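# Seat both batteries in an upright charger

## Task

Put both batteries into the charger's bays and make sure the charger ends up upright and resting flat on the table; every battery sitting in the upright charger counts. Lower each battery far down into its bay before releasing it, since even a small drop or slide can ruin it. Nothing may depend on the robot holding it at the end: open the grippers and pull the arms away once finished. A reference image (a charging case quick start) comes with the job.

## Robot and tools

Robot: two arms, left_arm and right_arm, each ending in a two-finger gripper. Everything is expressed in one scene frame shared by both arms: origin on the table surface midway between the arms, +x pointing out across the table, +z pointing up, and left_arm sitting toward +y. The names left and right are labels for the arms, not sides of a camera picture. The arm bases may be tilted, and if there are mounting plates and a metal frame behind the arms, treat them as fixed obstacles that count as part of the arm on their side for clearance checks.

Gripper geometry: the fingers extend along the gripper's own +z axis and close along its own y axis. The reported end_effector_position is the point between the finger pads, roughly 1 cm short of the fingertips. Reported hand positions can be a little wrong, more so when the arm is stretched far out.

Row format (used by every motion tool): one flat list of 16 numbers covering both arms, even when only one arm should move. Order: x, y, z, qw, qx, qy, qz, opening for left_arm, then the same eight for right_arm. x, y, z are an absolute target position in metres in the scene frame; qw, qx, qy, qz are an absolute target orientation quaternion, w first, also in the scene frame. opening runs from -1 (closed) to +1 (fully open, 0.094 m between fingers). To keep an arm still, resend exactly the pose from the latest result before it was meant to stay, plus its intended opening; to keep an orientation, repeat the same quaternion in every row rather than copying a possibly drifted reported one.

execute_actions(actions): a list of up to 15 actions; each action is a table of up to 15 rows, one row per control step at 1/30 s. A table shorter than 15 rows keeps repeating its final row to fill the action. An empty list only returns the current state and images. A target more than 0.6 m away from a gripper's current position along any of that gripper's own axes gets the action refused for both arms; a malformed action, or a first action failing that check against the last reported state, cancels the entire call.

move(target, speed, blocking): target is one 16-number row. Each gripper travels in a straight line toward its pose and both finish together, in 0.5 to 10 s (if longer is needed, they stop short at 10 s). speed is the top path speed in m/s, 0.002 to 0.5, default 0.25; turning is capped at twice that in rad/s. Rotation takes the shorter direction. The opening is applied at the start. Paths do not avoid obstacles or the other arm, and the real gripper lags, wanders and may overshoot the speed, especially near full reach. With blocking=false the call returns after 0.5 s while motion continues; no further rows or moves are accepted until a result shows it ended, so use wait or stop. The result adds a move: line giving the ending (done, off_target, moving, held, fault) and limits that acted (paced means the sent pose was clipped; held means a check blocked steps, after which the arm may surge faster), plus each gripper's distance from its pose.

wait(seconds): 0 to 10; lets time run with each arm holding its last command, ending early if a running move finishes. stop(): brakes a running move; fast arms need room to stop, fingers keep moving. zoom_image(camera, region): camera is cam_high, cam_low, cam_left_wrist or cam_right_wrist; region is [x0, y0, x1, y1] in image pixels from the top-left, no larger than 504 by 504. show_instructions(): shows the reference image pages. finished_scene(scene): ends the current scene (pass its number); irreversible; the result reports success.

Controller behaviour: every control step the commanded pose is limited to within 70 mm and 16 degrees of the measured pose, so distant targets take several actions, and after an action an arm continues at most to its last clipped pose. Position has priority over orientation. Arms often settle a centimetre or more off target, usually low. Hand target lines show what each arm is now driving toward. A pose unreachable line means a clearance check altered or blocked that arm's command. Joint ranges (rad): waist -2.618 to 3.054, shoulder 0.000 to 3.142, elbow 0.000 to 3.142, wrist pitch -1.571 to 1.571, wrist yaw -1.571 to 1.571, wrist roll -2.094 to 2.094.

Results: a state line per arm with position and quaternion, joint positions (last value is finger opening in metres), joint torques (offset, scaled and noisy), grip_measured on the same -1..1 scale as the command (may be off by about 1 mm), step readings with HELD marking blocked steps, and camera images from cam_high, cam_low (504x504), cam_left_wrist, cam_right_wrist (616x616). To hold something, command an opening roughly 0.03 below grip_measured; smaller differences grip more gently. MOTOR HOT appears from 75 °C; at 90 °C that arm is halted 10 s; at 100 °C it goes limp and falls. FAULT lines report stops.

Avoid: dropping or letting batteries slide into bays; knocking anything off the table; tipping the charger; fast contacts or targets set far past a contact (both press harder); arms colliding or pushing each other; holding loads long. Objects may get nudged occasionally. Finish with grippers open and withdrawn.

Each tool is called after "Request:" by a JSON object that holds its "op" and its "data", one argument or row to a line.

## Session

Request:
{"op": "show_instructions", "data": {

}}

Request:
{"op": "execute_actions", "data": {
  "actions": []
}}

Reference images for this scene: charging case quick start.

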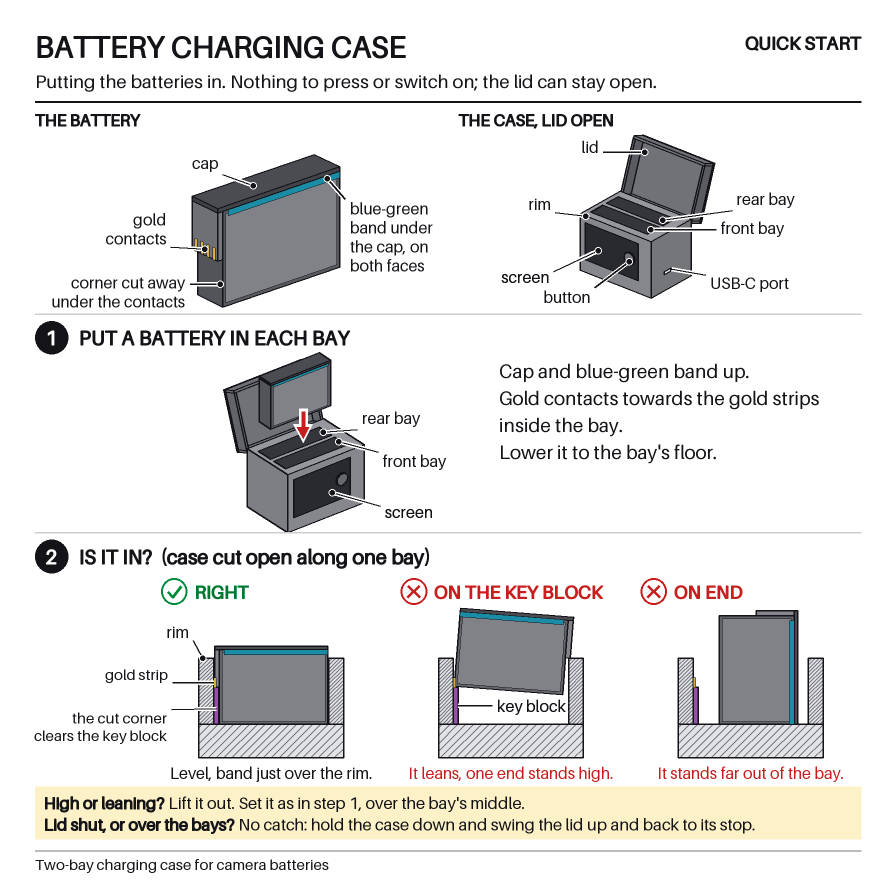

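Scene clock: 0.00 s.
left_arm: end_effector_position=(+0.3105, -0.1098, +0.1236) grip_measured=+1.000 end_effector_quat_wxyz=(+0.046, +0.437, +0.722, -0.534) | right_arm: end_effector_position=(+0.3322, -0.4937, +0.1851) grip_measured=+1.000 end_effector_quat_wxyz=(+0.367, +0.036, +0.930, -0.010)
Joint positions: left_arm=[-0.753  2.653  1.8   -0.345  0.799  0.159  0.094] | right_arm=[-0.318  1.24   0.613 -0.046 -0.104 -0.374  0.094]
Joint velocities: left_arm=[ 0.007 -0.017 -0.002  0.095  0.022 -0.037  0.   ] | right_arm=[-0.017 -0.007 -0.022 -0.081  0.037  0.007  0.   ]
Joint torques (N m, as the arm reports them, + toward a larger angle): no reading
Motor temperatures (°C, as the motors report them): left_arm=[18 24 22 19 23 21] | right_arm=[23 28 23 21 22 20]
Hand target (left_arm): +0.311, -0.115, +0.140; +0.058, +0.445, +0.709, -0.544
Hand target (right_arm): +0.339, -0.496, +0.197; +0.385, +0.034, +0.922, -0.014

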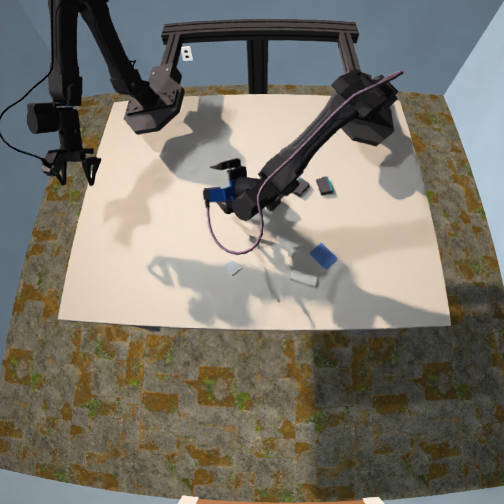

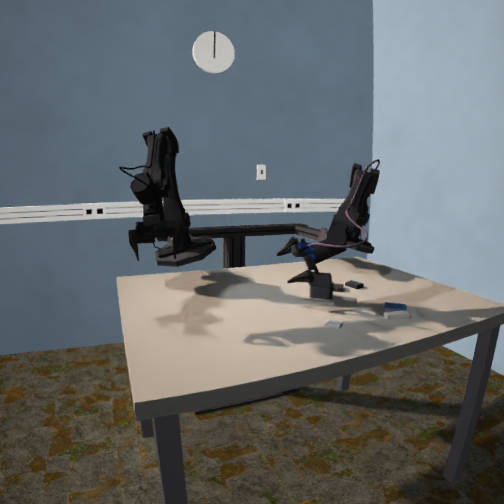

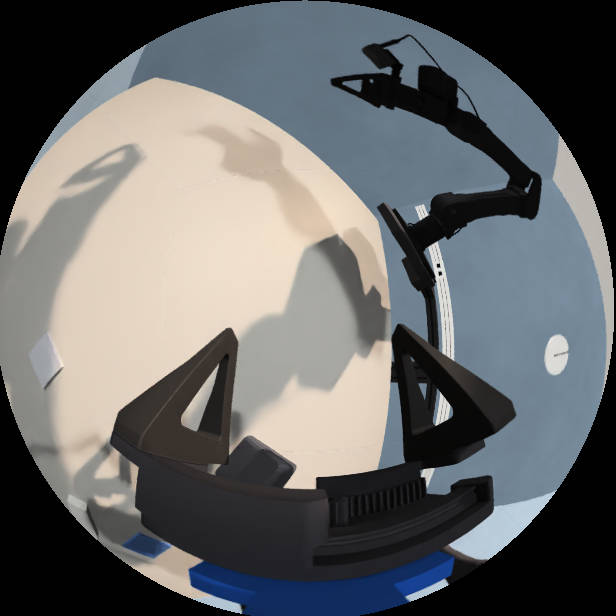

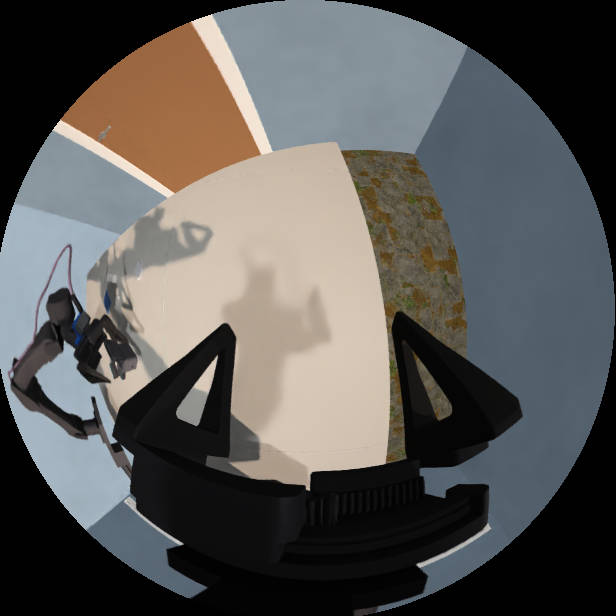

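Request:
{"op": "move", "data": {
  "target": [0.30,-0.05,0.26,0.046,0.437,0.722,-0.534,1, 0.3322,-0.4937,0.25,0.367,0.036,0.93,-0.01,1],
  "speed": 0.3
}}

Request:
{"op": "move", "data": {
  "target": [0.18,0.35,0.22,0,-0.5,0.866,0,0.6, 0.30,-0.45,0.25,0.06,0.3,0.95,0,1],
  "speed": 0.4
}}

Scene clock: 4.80 s.
left_arm: end_effector_position=(+0.3068, -0.0514, +0.2599) grip_measured=+1.000 end_effector_quat_wxyz=(+0.054, +0.436, +0.725, -0.530) | right_arm: end_effector_position=(+0.3252, -0.4922, +0.2294) grip_measured=+1.000 end_effector_quat_wxyz=(+0.343, +0.037, +0.939, -0.004)
Joint positions: left_arm=[-0.753  2.237  1.657 -0.601  0.784  0.151  0.094] | right_arm=[-0.278  1.143  0.767 -0.346 -0.062 -0.349  0.094]
Joint velocities: left_arm=[-0.012  0.007  0.002 -0.007  0.007  0.051  0.   ] | right_arm=[ 0.017 -0.002 -0.007 -0.095  0.095  0.007  0.   ]
Joint torques (N m, as the arm reports them, + toward a larger angle): left_arm=[ -3.27 -11.59   4.34   0.68   0.46   0.04] | right_arm=[ 2.12 -6.34 10.52  1.29 -0.12  0.07]
Motor temperatures (°C, as the motors report them): left_arm=[19 26 22 19 23 21] | right_arm=[23 28 24 22 22 20]
Hand target (left_arm): +0.301, -0.051, +0.261; +0.046, +0.437, +0.722, -0.534
Hand target (right_arm): +0.333, -0.494, +0.250; +0.367, +0.036, +0.930, -0.010
Off the commanded pose (left_arm): 0.007 m, 1 deg.
Off the commanded pose (right_arm): 0.022 m, 3 deg.
move: off_target (right_arm)

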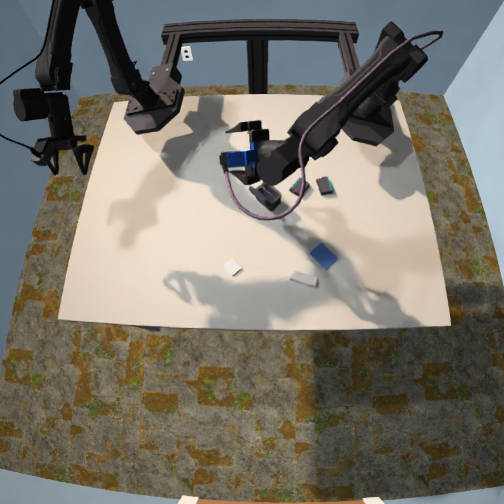

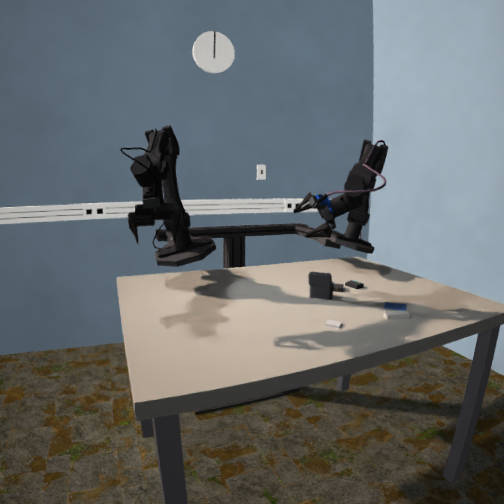

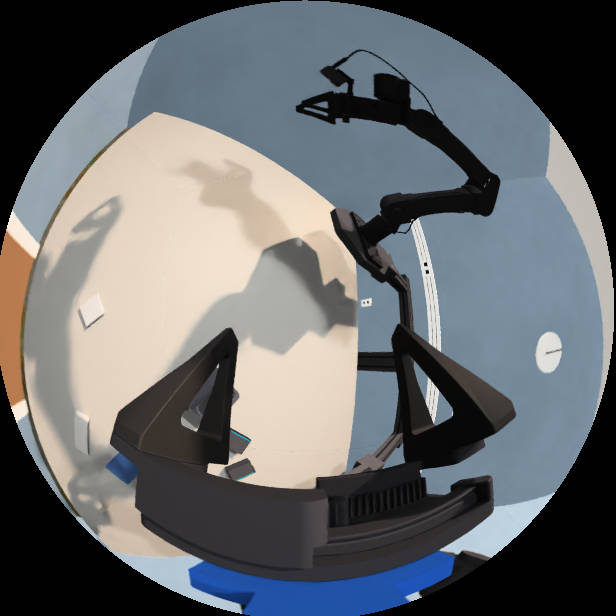

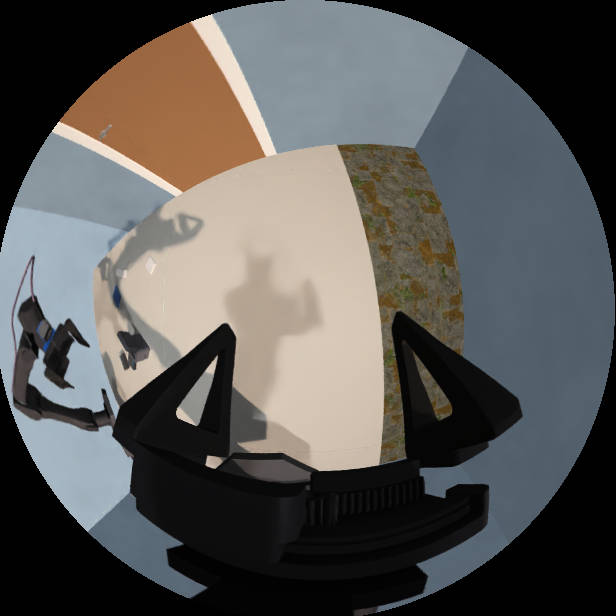

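Scene clock: 8.27 s.
left_arm: end_effector_position=(+0.1857, +0.3458, +0.2218) grip_measured=+0.602 end_effector_quat_wxyz=(-0.002, -0.497, +0.868, -0.009) | right_arm: end_effector_position=(+0.2928, -0.4520, +0.2443) grip_measured=+1.000 end_effector_quat_wxyz=(+0.050, +0.301, +0.952, +0.001)
Joint positions: left_arm=[-0.572  1.048  0.78  -1.304 -0.258 -1.642  0.075] | right_arm=[-0.004  1.463  1.289 -1.16   0.251  0.481  0.094]
Joint velocities: left_arm=[-0.002  0.007 -0.022 -0.037  0.007  0.022 -0.001] | right_arm=[ 0.002  0.002  0.002 -0.007 -0.022  0.051  0.   ]
Joint torques (N m, as the arm reports them, + toward a larger angle): left_arm=[ 0.24 -2.73  4.38  0.04 -0.13 -0.05] | right_arm=[ 2.75 -5.51 10.    0.23  0.11  0.07]
Motor temperatures (°C, as the motors report them): left_arm=[19 25 23 19 23 21] | right_arm=[23 28 24 22 22 20]
Hand target (left_arm): +0.184, +0.352, +0.224; +0.004, -0.504, +0.864, -0.006
Hand target (right_arm): +0.299, -0.451, +0.252; +0.060, +0.300, +0.952, -0.001
Off the commanded pose (left_arm): 0.007 m, 1 deg.
Off the commanded pose (right_arm): 0.009 m, 1 deg.
move: done

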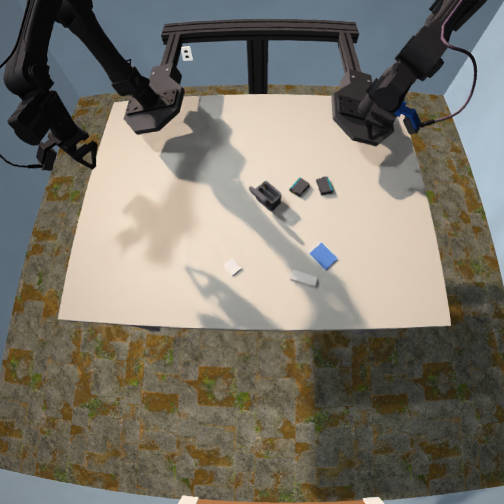

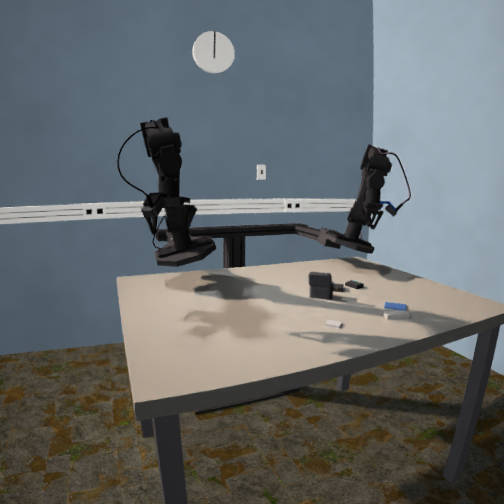

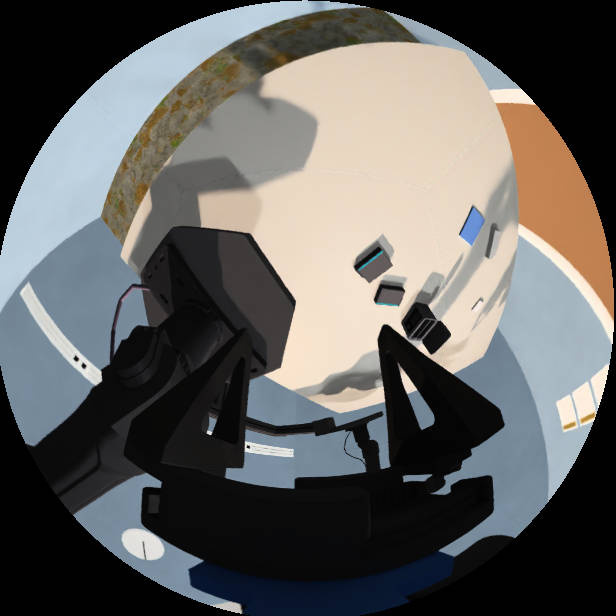

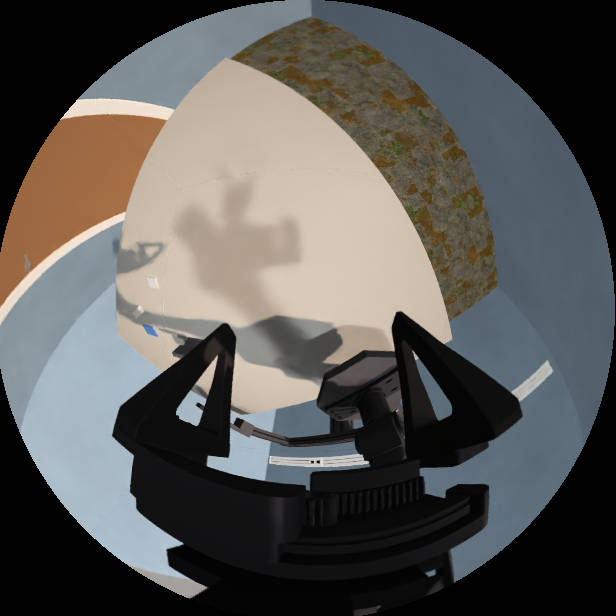

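Request:
{"op": "zoom_image", "data": {
  "camera": "cam_high",
  "region": [230, 160, 350, 230]
}}

Request:
{"op": "zoom_image", "data": {
  "camera": "cam_left_wrist",
  "region": [340, 220, 480, 360]
}}

Request:
{"op": "zoom_image", "data": {
  "camera": "cam_low",
  "region": [290, 255, 390, 315]
}}

Region (230, 160, 350, 230) of cam_high's 504x504 image, scaled by 4.200, with more detail than that image has; it fills the top 294 rows of this view, and the rest is white.

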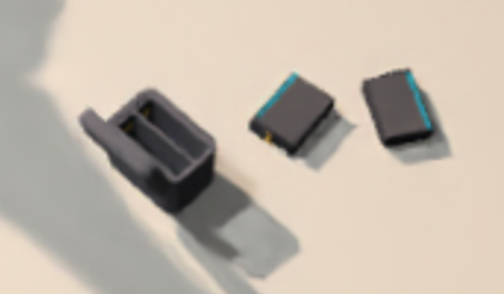

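Region (340, 220, 480, 360) of cam_left_wrist's 616x616 image, scaled by 3.600, with more detail than that image has.

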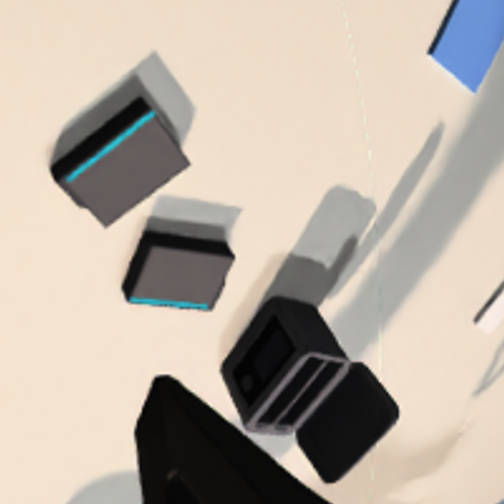

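Region (290, 255, 390, 315) of cam_low's 504x504 image, scaled by 5.040, with more detail than that image has; it fills the top 302 rows of this view, and the rest is white.

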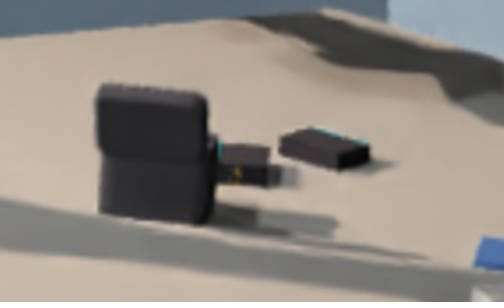

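Request:
{"op": "move", "data": {
  "target": [0.25,0.165,0.16,0,-0.4147,0.91,0,0.8, 0.25,-0.45,0.25,0.06,0.3,0.95,0,1],
  "speed": 0.4
}}

Scene clock: 59.17 s.
left_arm: end_effector_position=(+0.2395, +0.1742, +0.1490) grip_measured=+0.798 end_effector_quat_wxyz=(-0.008, -0.412, +0.911, +0.021) | right_arm: end_effector_position=(+0.2542, -0.4483, +0.2463) grip_measured=+1.000 end_effector_quat_wxyz=(+0.054, +0.302, +0.952, +0.001)
Joint positions: left_arm=[-0.874  1.88   1.081 -0.915 -0.246 -1.778  0.084] | right_arm=[-0.004  1.308  1.15  -1.168  0.251  0.482  0.094]
Joint velocities: left_arm=[ 0.002 -0.002 -0.002 -0.051 -0.022 -0.081 -0.   ] | right_arm=[-0.017  0.007 -0.002  0.022 -0.022 -0.007  0.   ]
Joint torques (N m, as the arm reports them, + toward a larger angle): left_arm=[-2.86 -7.18  5.89  0.11 -0.05 -0.05] | right_arm=[ 0.93 -6.82  6.    0.31  0.08 -0.07]
Motor temperatures (°C, as the motors report them): left_arm=[18 24 23 19 23 21] | right_arm=[24 28 26 22 22 20]
Hand target (left_arm): +0.247, +0.163, +0.158; -0.000, -0.415, +0.910, -0.000
Hand target (right_arm): +0.250, -0.450, +0.250; +0.060, +0.301, +0.952, -0.000
Off the commanded pose (left_arm): 0.018 m, 3 deg.
Off the commanded pose (right_arm): 0.006 m, 1 deg.
move: off_target (left_arm)

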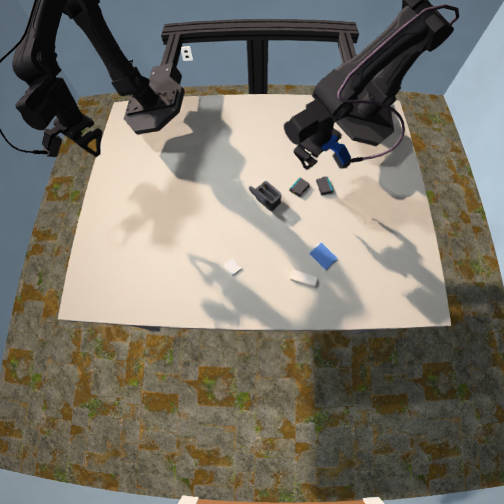

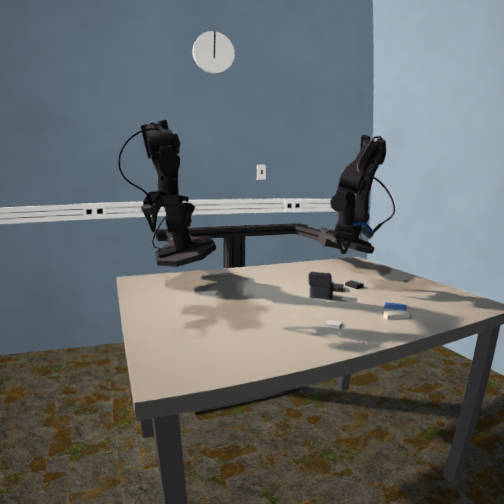

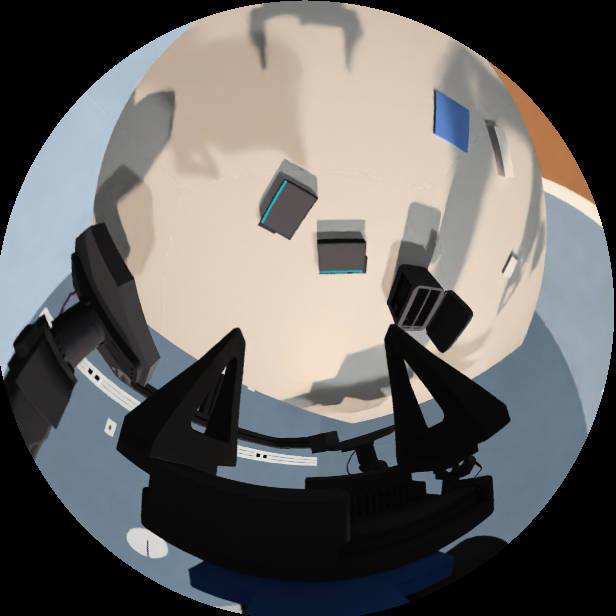

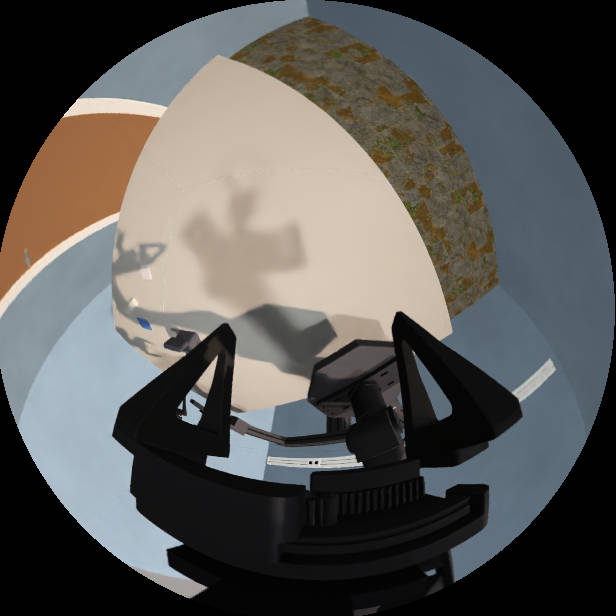

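Request:
{"op": "move", "data": {
  "target": [0.245,0.125,0.13,0,-0.4147,0.91,0,0.8, 0.25,-0.45,0.25,0.06,0.3,0.95,0,1],
  "speed": 0.3
}}

Scene clock: 82.90 s.
left_arm: end_effector_position=(+0.2387, +0.1371, +0.1233) grip_measured=+0.798 end_effector_quat_wxyz=(-0.005, -0.414, +0.910, +0.017) | right_arm: end_effector_position=(+0.2542, -0.4483, +0.2463) grip_measured=+1.000 end_effector_quat_wxyz=(+0.054, +0.302, +0.952, +0.001)
Joint positions: left_arm=[-0.924  2.034  1.149 -0.833 -0.241 -1.831  0.084] | right_arm=[-0.004  1.308  1.15  -1.168  0.251  0.482  0.094]
Joint velocities: left_arm=[-0.002 -0.002  0.002  0.037  0.022 -0.081 -0.002] | right_arm=[ 0.012  0.007  0.012  0.037 -0.022 -0.022  0.   ]
Joint torques (N m, as the arm reports them, + toward a larger angle): left_arm=[-3.19 -7.98  5.68  0.18 -0.01 -0.03] | right_arm=[ 0.92 -6.87  5.71  0.31  0.07 -0.07]
Motor temperatures (°C, as the motors report them): left_arm=[19 25 24 19 23 21] | right_arm=[23 29 25 22 22 20]
Hand target (left_arm): +0.244, +0.125, +0.130; -0.001, -0.415, +0.910, -0.000
Hand target (right_arm): +0.250, -0.450, +0.250; +0.060, +0.301, +0.952, -0.000
Off the commanded pose (left_arm): 0.015 m, 2 deg.
Off the commanded pose (right_arm): 0.006 m, 1 deg.
move: off_target (left_arm)

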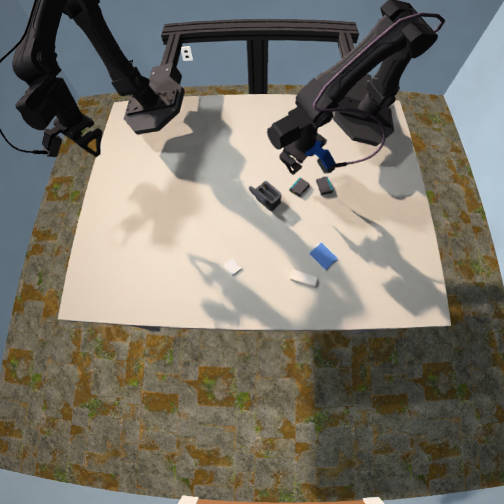

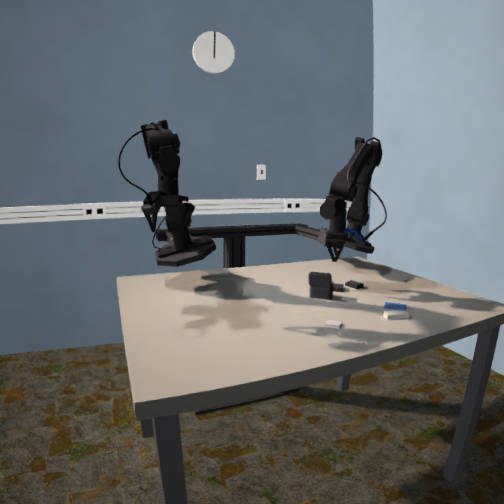

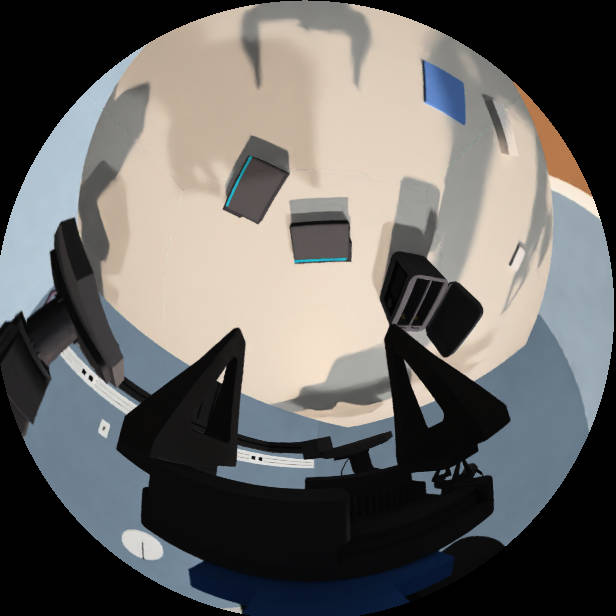

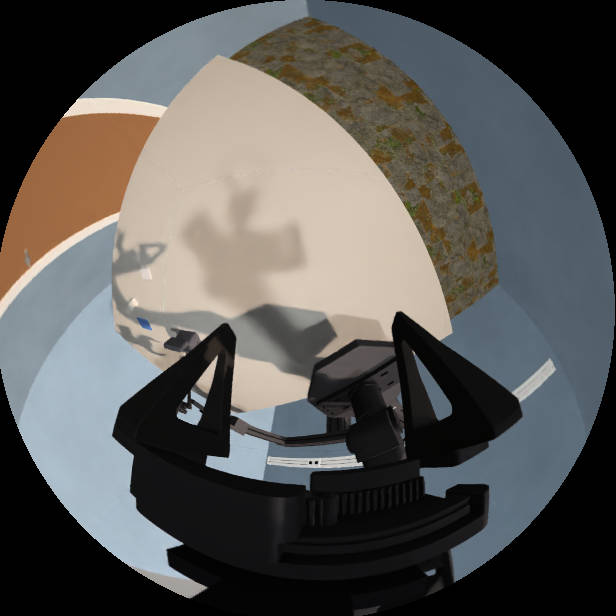

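Request:
{"op": "move", "data": {
  "target": [0.25,0.106,0.075,0,-0.4147,0.91,0,0.8, 0.25,-0.45,0.25,0.06,0.3,0.95,0,1],
  "speed": 0.15
}}

Scene clock: 91.07 s.
left_arm: end_effector_position=(+0.2382, +0.1141, +0.0699) grip_measured=+0.798 end_effector_quat_wxyz=(-0.005, -0.410, +0.912, +0.016) | right_arm: end_effector_position=(+0.2542, -0.4483, +0.2463) grip_measured=+1.000 end_effector_quat_wxyz=(+0.054, +0.302, +0.952, +0.001)
Joint positions: left_arm=[-0.924  2.213  1.158 -0.66  -0.241 -1.821  0.084] | right_arm=[-0.004  1.308  1.15  -1.168  0.251  0.482  0.094]
Joint velocities: left_arm=[-0.007 -0.002  0.002 -0.037 -0.007  0.051 -0.002] | right_arm=[-0.007 -0.012 -0.012  0.081 -0.007  0.022  0.   ]
Joint torques (N m, as the arm reports them, + toward a larger angle): left_arm=[-1.76 -9.15  5.17  0.14 -0.05  0.05] | right_arm=[ 0.96 -6.78  5.79  0.32  0.06 -0.08]
Motor temperatures (°C, as the motors report them): left_arm=[19 25 24 19 23 21] | right_arm=[23 28 25 21 22 20]
Hand target (left_arm): +0.249, +0.106, +0.075; -0.000, -0.415, +0.910, -0.000
Hand target (right_arm): +0.250, -0.450, +0.250; +0.060, +0.301, +0.952, -0.000
Off the commanded pose (left_arm): 0.015 m, 2 deg.
Off the commanded pose (right_arm): 0.006 m, 1 deg.
move: off_target (left_arm)

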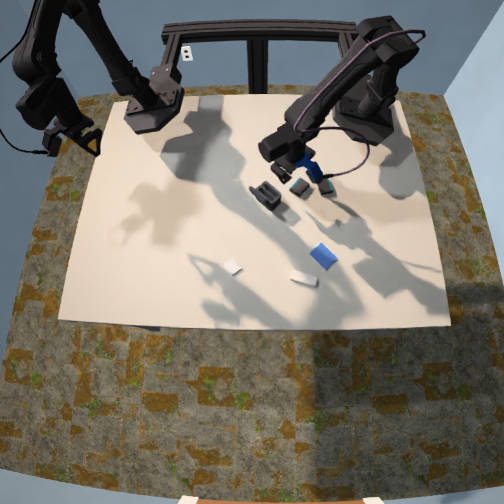

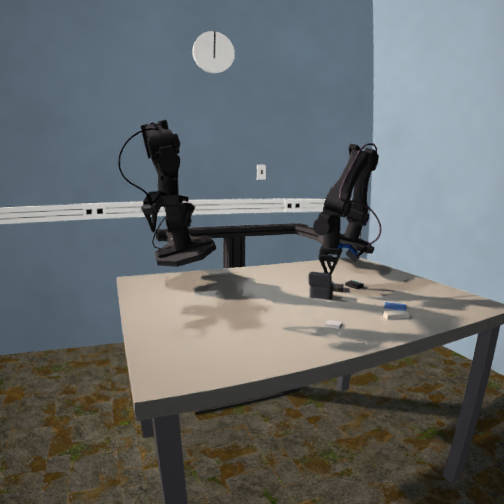

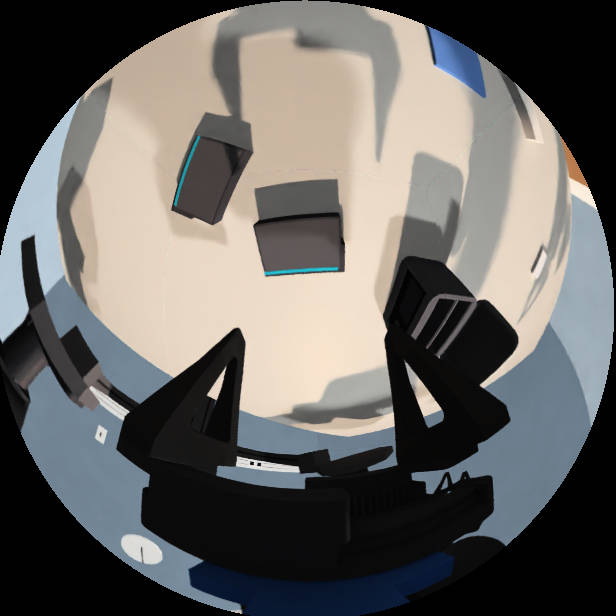

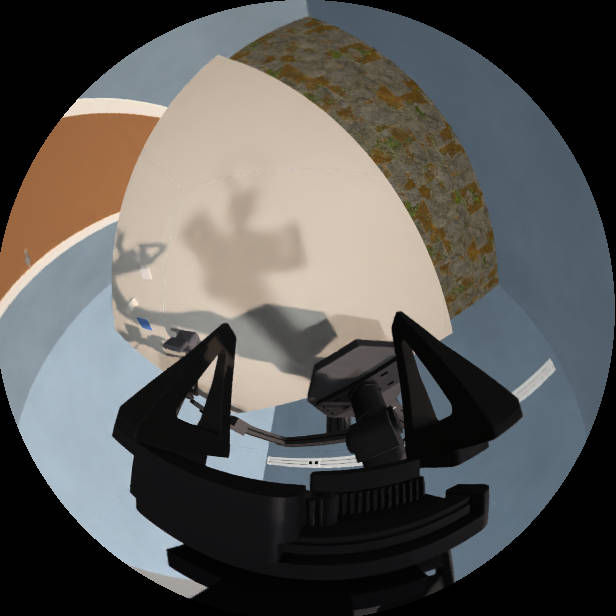

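Request:
{"op": "zoom_image", "data": {
  "camera": "cam_left_wrist",
  "region": [370, 230, 530, 390]
}}

Request:
{"op": "zoom_image", "data": {
  "camera": "cam_left_wrist",
  "region": [150, 90, 370, 290]
}}

Region (370, 230, 530, 390) of cam_left_wrist's 616x616 image, scaled by 3.150, with more detail than that image has.

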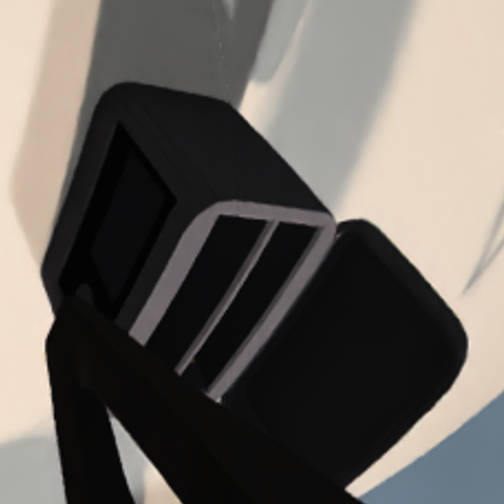

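Region (150, 90, 370, 290) of cam_left_wrist's 616x616 image, scaled by 2.291, with more detail than that image has; it fills the top 458 rows of this view, and the rest is white.

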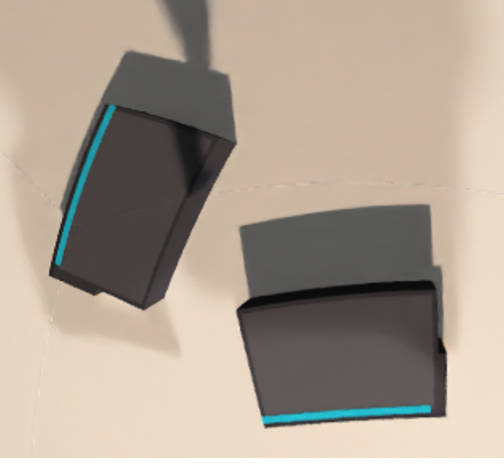

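Request:
{"op": "move", "data": {
  "target": [0.257,0.125,0.05,0,-0.446,0.895,0,0.6, 0.25,-0.30,0.22,0,-0.7,0.714,0,0.9],
  "speed": 0.15
}}

Scene clock: 209.43 s.
left_arm: end_effector_position=(+0.2604, +0.1174, +0.0559) grip_measured=+0.602 end_effector_quat_wxyz=(-0.004, -0.448, +0.894, -0.010) | right_arm: end_effector_position=(+0.2424, -0.3084, +0.2144) grip_measured=+0.902 end_effector_quat_wxyz=(+0.015, +0.693, -0.721, +0.000)
Joint positions: left_arm=[-0.854  2.224  1.132 -0.553 -0.241 -1.821  0.075] | right_arm=[ 0.515  1.544  1.11  -1.168  0.28  -1.095  0.089]
Joint velocities: left_arm=[-0.022 -0.012  0.002  0.022  0.007  0.022 -0.001] | right_arm=[ 0.022  0.002  0.012  0.022  0.007 -0.066  0.001]
Joint torques (N m, as the arm reports them, + toward a larger angle): left_arm=[-2.08 -8.68  2.03  0.23 -0.11  0.06] | right_arm=[ 3.1  -4.63  9.19  0.1   0.02 -0.07]
Motor temperatures (°C, as the motors report them): left_arm=[19 27 24 19 23 21] | right_arm=[23 27 24 21 22 20]
Hand target (left_arm): +0.257, +0.125, +0.050; -0.000, -0.446, +0.895, +0.000
Hand target (right_arm): +0.249, -0.303, +0.221; +0.004, +0.700, -0.714, +0.005
Off the commanded pose (left_arm): 0.010 m, 1 deg.
Off the commanded pose (right_arm): 0.013 m, 2 deg.
move: off_target (right_arm)

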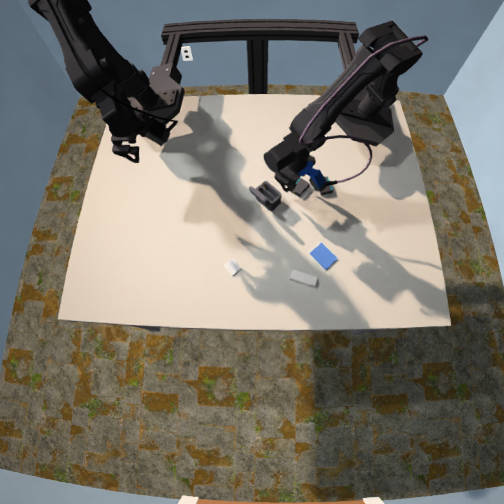

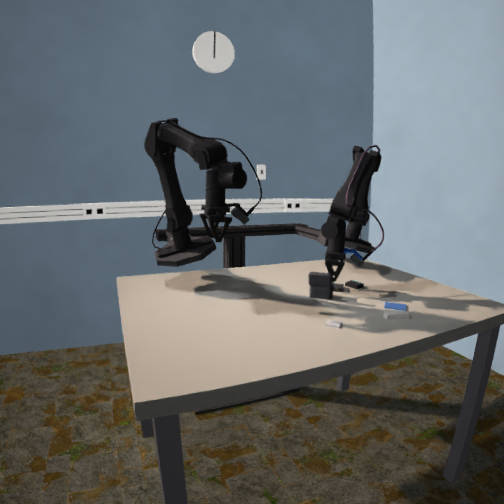

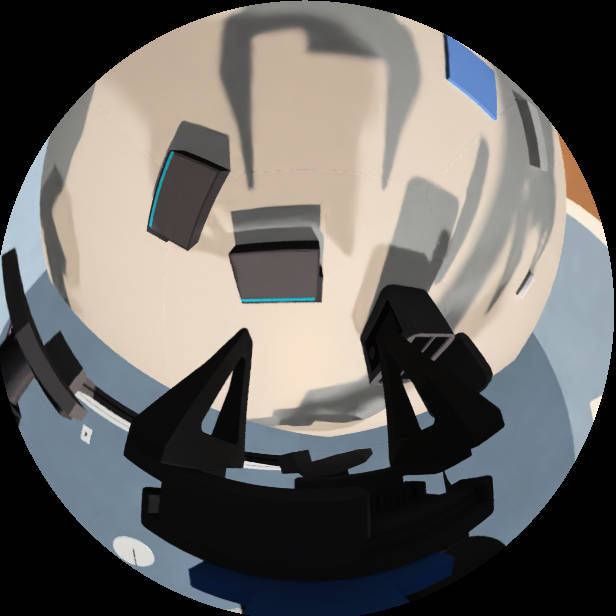

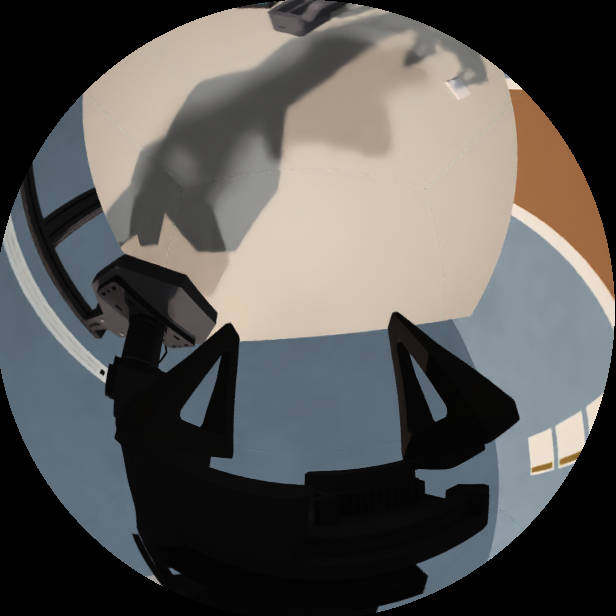

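Request:
{"op": "move", "data": {
  "target": [0.243,0.138,0.035,0,-0.446,0.895,0,0.6, 0.25,-0.30,0.22,0,-0.7,0.714,0,0.9],
  "speed": 0.1
}}

Scene clock: 222.17 s.
left_arm: end_effector_position=(+0.2416, +0.1332, +0.0373) grip_measured=+0.602 end_effector_quat_wxyz=(-0.005, -0.445, +0.895, -0.003) | right_arm: end_effector_position=(+0.2424, -0.3084, +0.2144) grip_measured=+0.902 end_effector_quat_wxyz=(+0.015, +0.694, -0.720, +0.000)
Joint positions: left_arm=[-0.854  2.224  1.022 -0.457 -0.241 -1.819  0.075] | right_arm=[ 0.515  1.544  1.11  -1.168  0.28  -1.1    0.089]
Joint velocities: left_arm=[ 0.002 -0.007  0.002  0.022 -0.022  0.007 -0.001] | right_arm=[-0.032 -0.002  0.007  0.066  0.051 -0.022  0.001]
Joint torques (N m, as the arm reports them, + toward a larger angle): left_arm=[-1.59 -8.71  2.2   0.19 -0.09  0.06] | right_arm=[ 3.08 -4.43  9.17  0.15 -0.09 -0.09]
Motor temperatures (°C, as the motors report them): left_arm=[19 27 23 19 23 21] | right_arm=[23 27 25 21 22 20]
Hand target (left_arm): +0.243, +0.138, +0.035; +0.000, -0.446, +0.895, -0.000
Hand target (right_arm): +0.250, -0.300, +0.220; -0.000, +0.700, -0.714, +0.000
Off the commanded pose (left_arm): 0.006 m, 1 deg.
Off the commanded pose (right_arm): 0.013 m, 2 deg.
move: off_target (right_arm)

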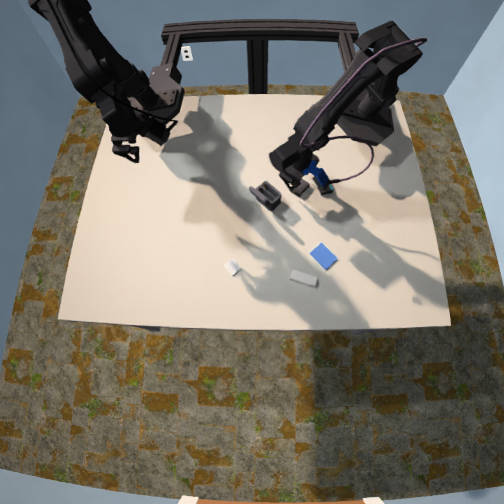

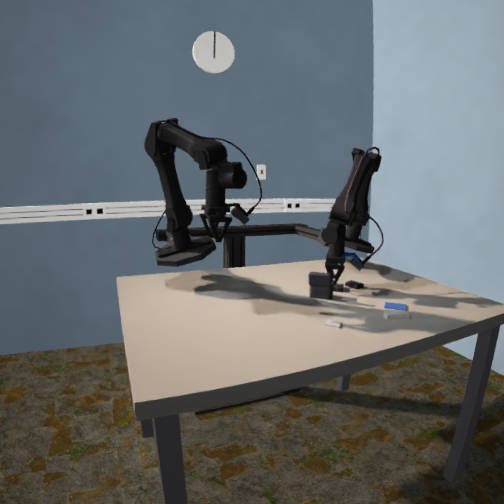

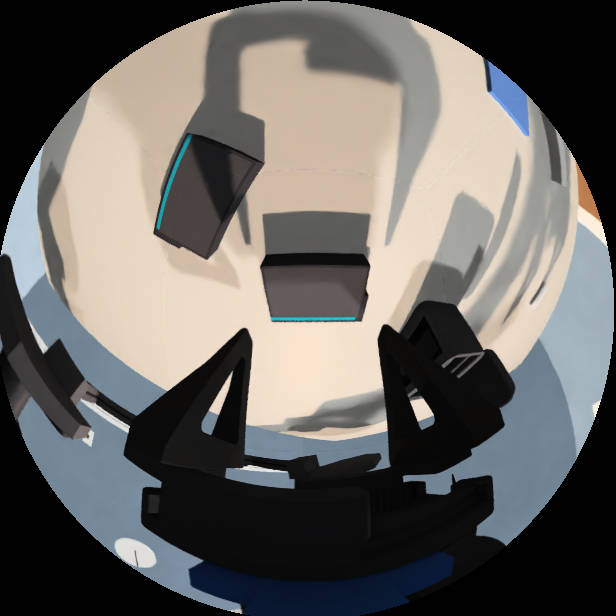

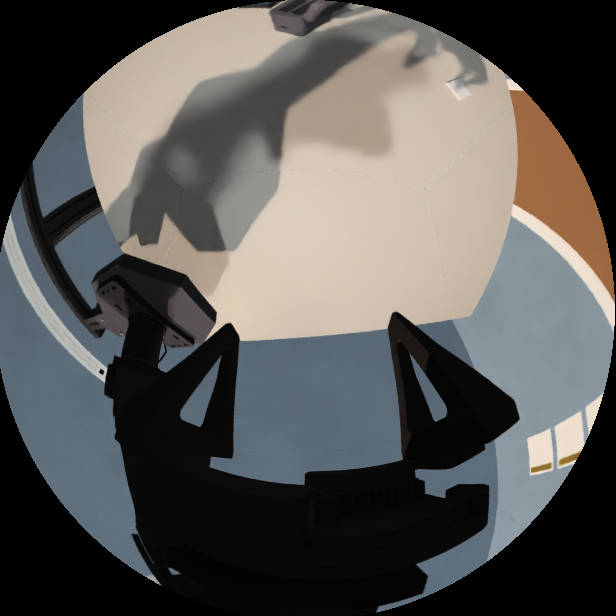

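Request:
{"op": "move", "data": {
  "target": [0.243,0.138,0.012,0,-0.446,0.895,0,0.6, 0.2424,-0.3084,0.2144,0.015,0.694,-0.72,0,0.9],
  "speed": 0.06
}}

Scene clock: 227.37 s.
left_arm: end_effector_position=(+0.2452, +0.1313, +0.0153) grip_measured=+0.602 end_effector_quat_wxyz=(-0.005, -0.448, +0.894, -0.007) | right_arm: end_effector_position=(+0.2424, -0.3084, +0.2144) grip_measured=+0.902 end_effector_quat_wxyz=(+0.015, +0.694, -0.720, +0.000)
Joint positions: left_arm=[-0.832  2.293  1.022 -0.375 -0.242 -1.8    0.075] | right_arm=[ 0.515  1.544  1.11  -1.168  0.28  -1.1    0.089]
Joint velocities: left_arm=[-0.007 -0.007 -0.012 -0.022 -0.022 -0.007  0.001] | right_arm=[ 0.002 -0.002 -0.002  0.007 -0.007  0.007 -0.   ]
Joint torques (N m, as the arm reports them, + toward a larger angle): left_arm=[-2.03 -8.74  1.55  0.24 -0.14  0.05] | right_arm=[ 1.64 -5.17  6.3   0.07  0.01  0.01]
Motor temperatures (°C, as the motors report them): left_arm=[19 27 23 19 23 21] | right_arm=[24 27 25 21 22 20]
Hand target (left_arm): +0.243, +0.138, +0.012; -0.000, -0.446, +0.895, +0.000
Hand target (right_arm): +0.242, -0.308, +0.214; +0.015, +0.694, -0.720, +0.000
Off the commanded pose (left_arm): 0.008 m, 1 deg.
Off the commanded pose (right_arm): 0.000 m, 0 deg.
move: done

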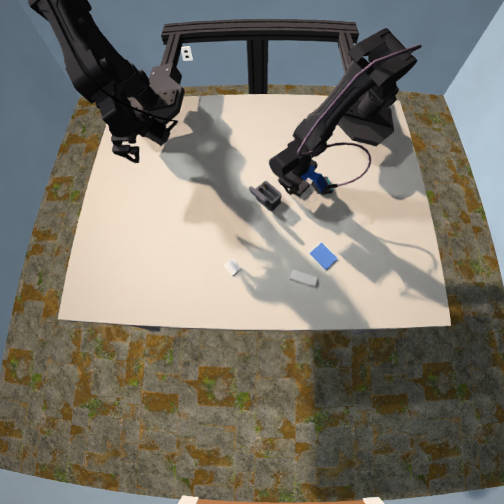

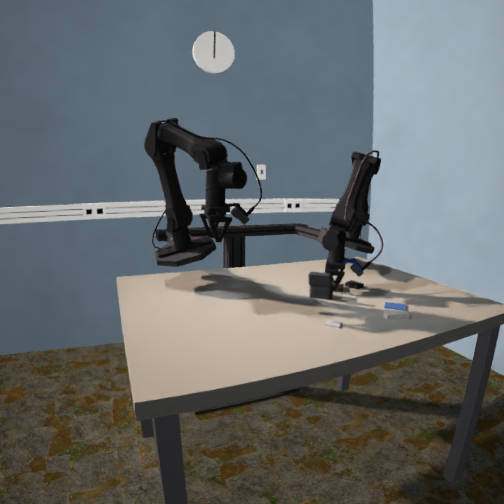

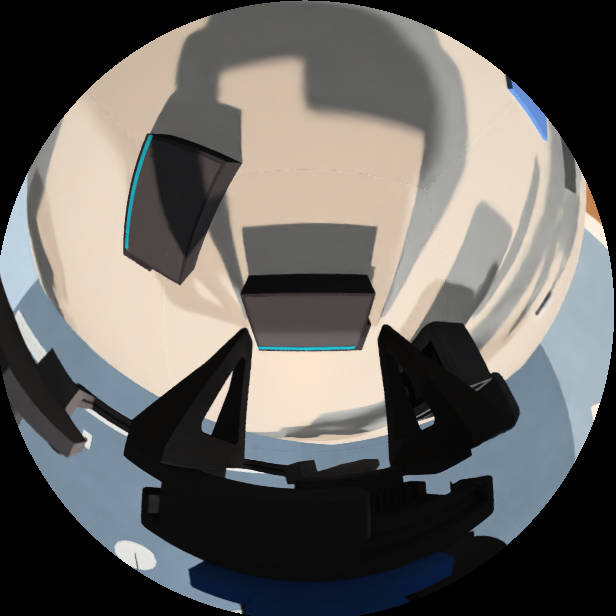

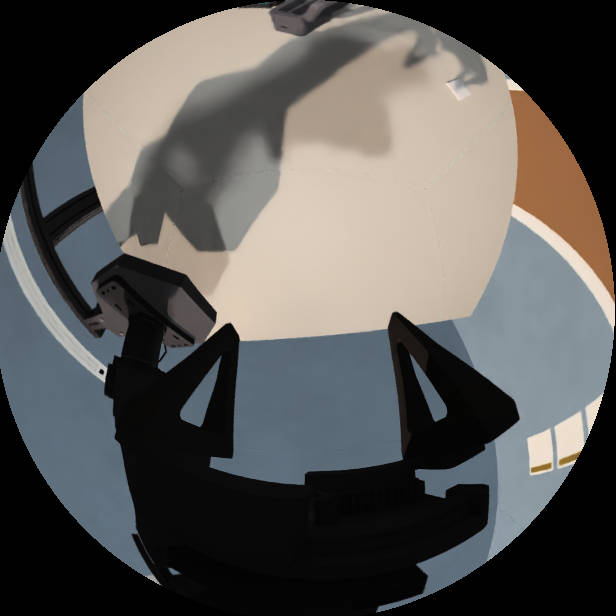

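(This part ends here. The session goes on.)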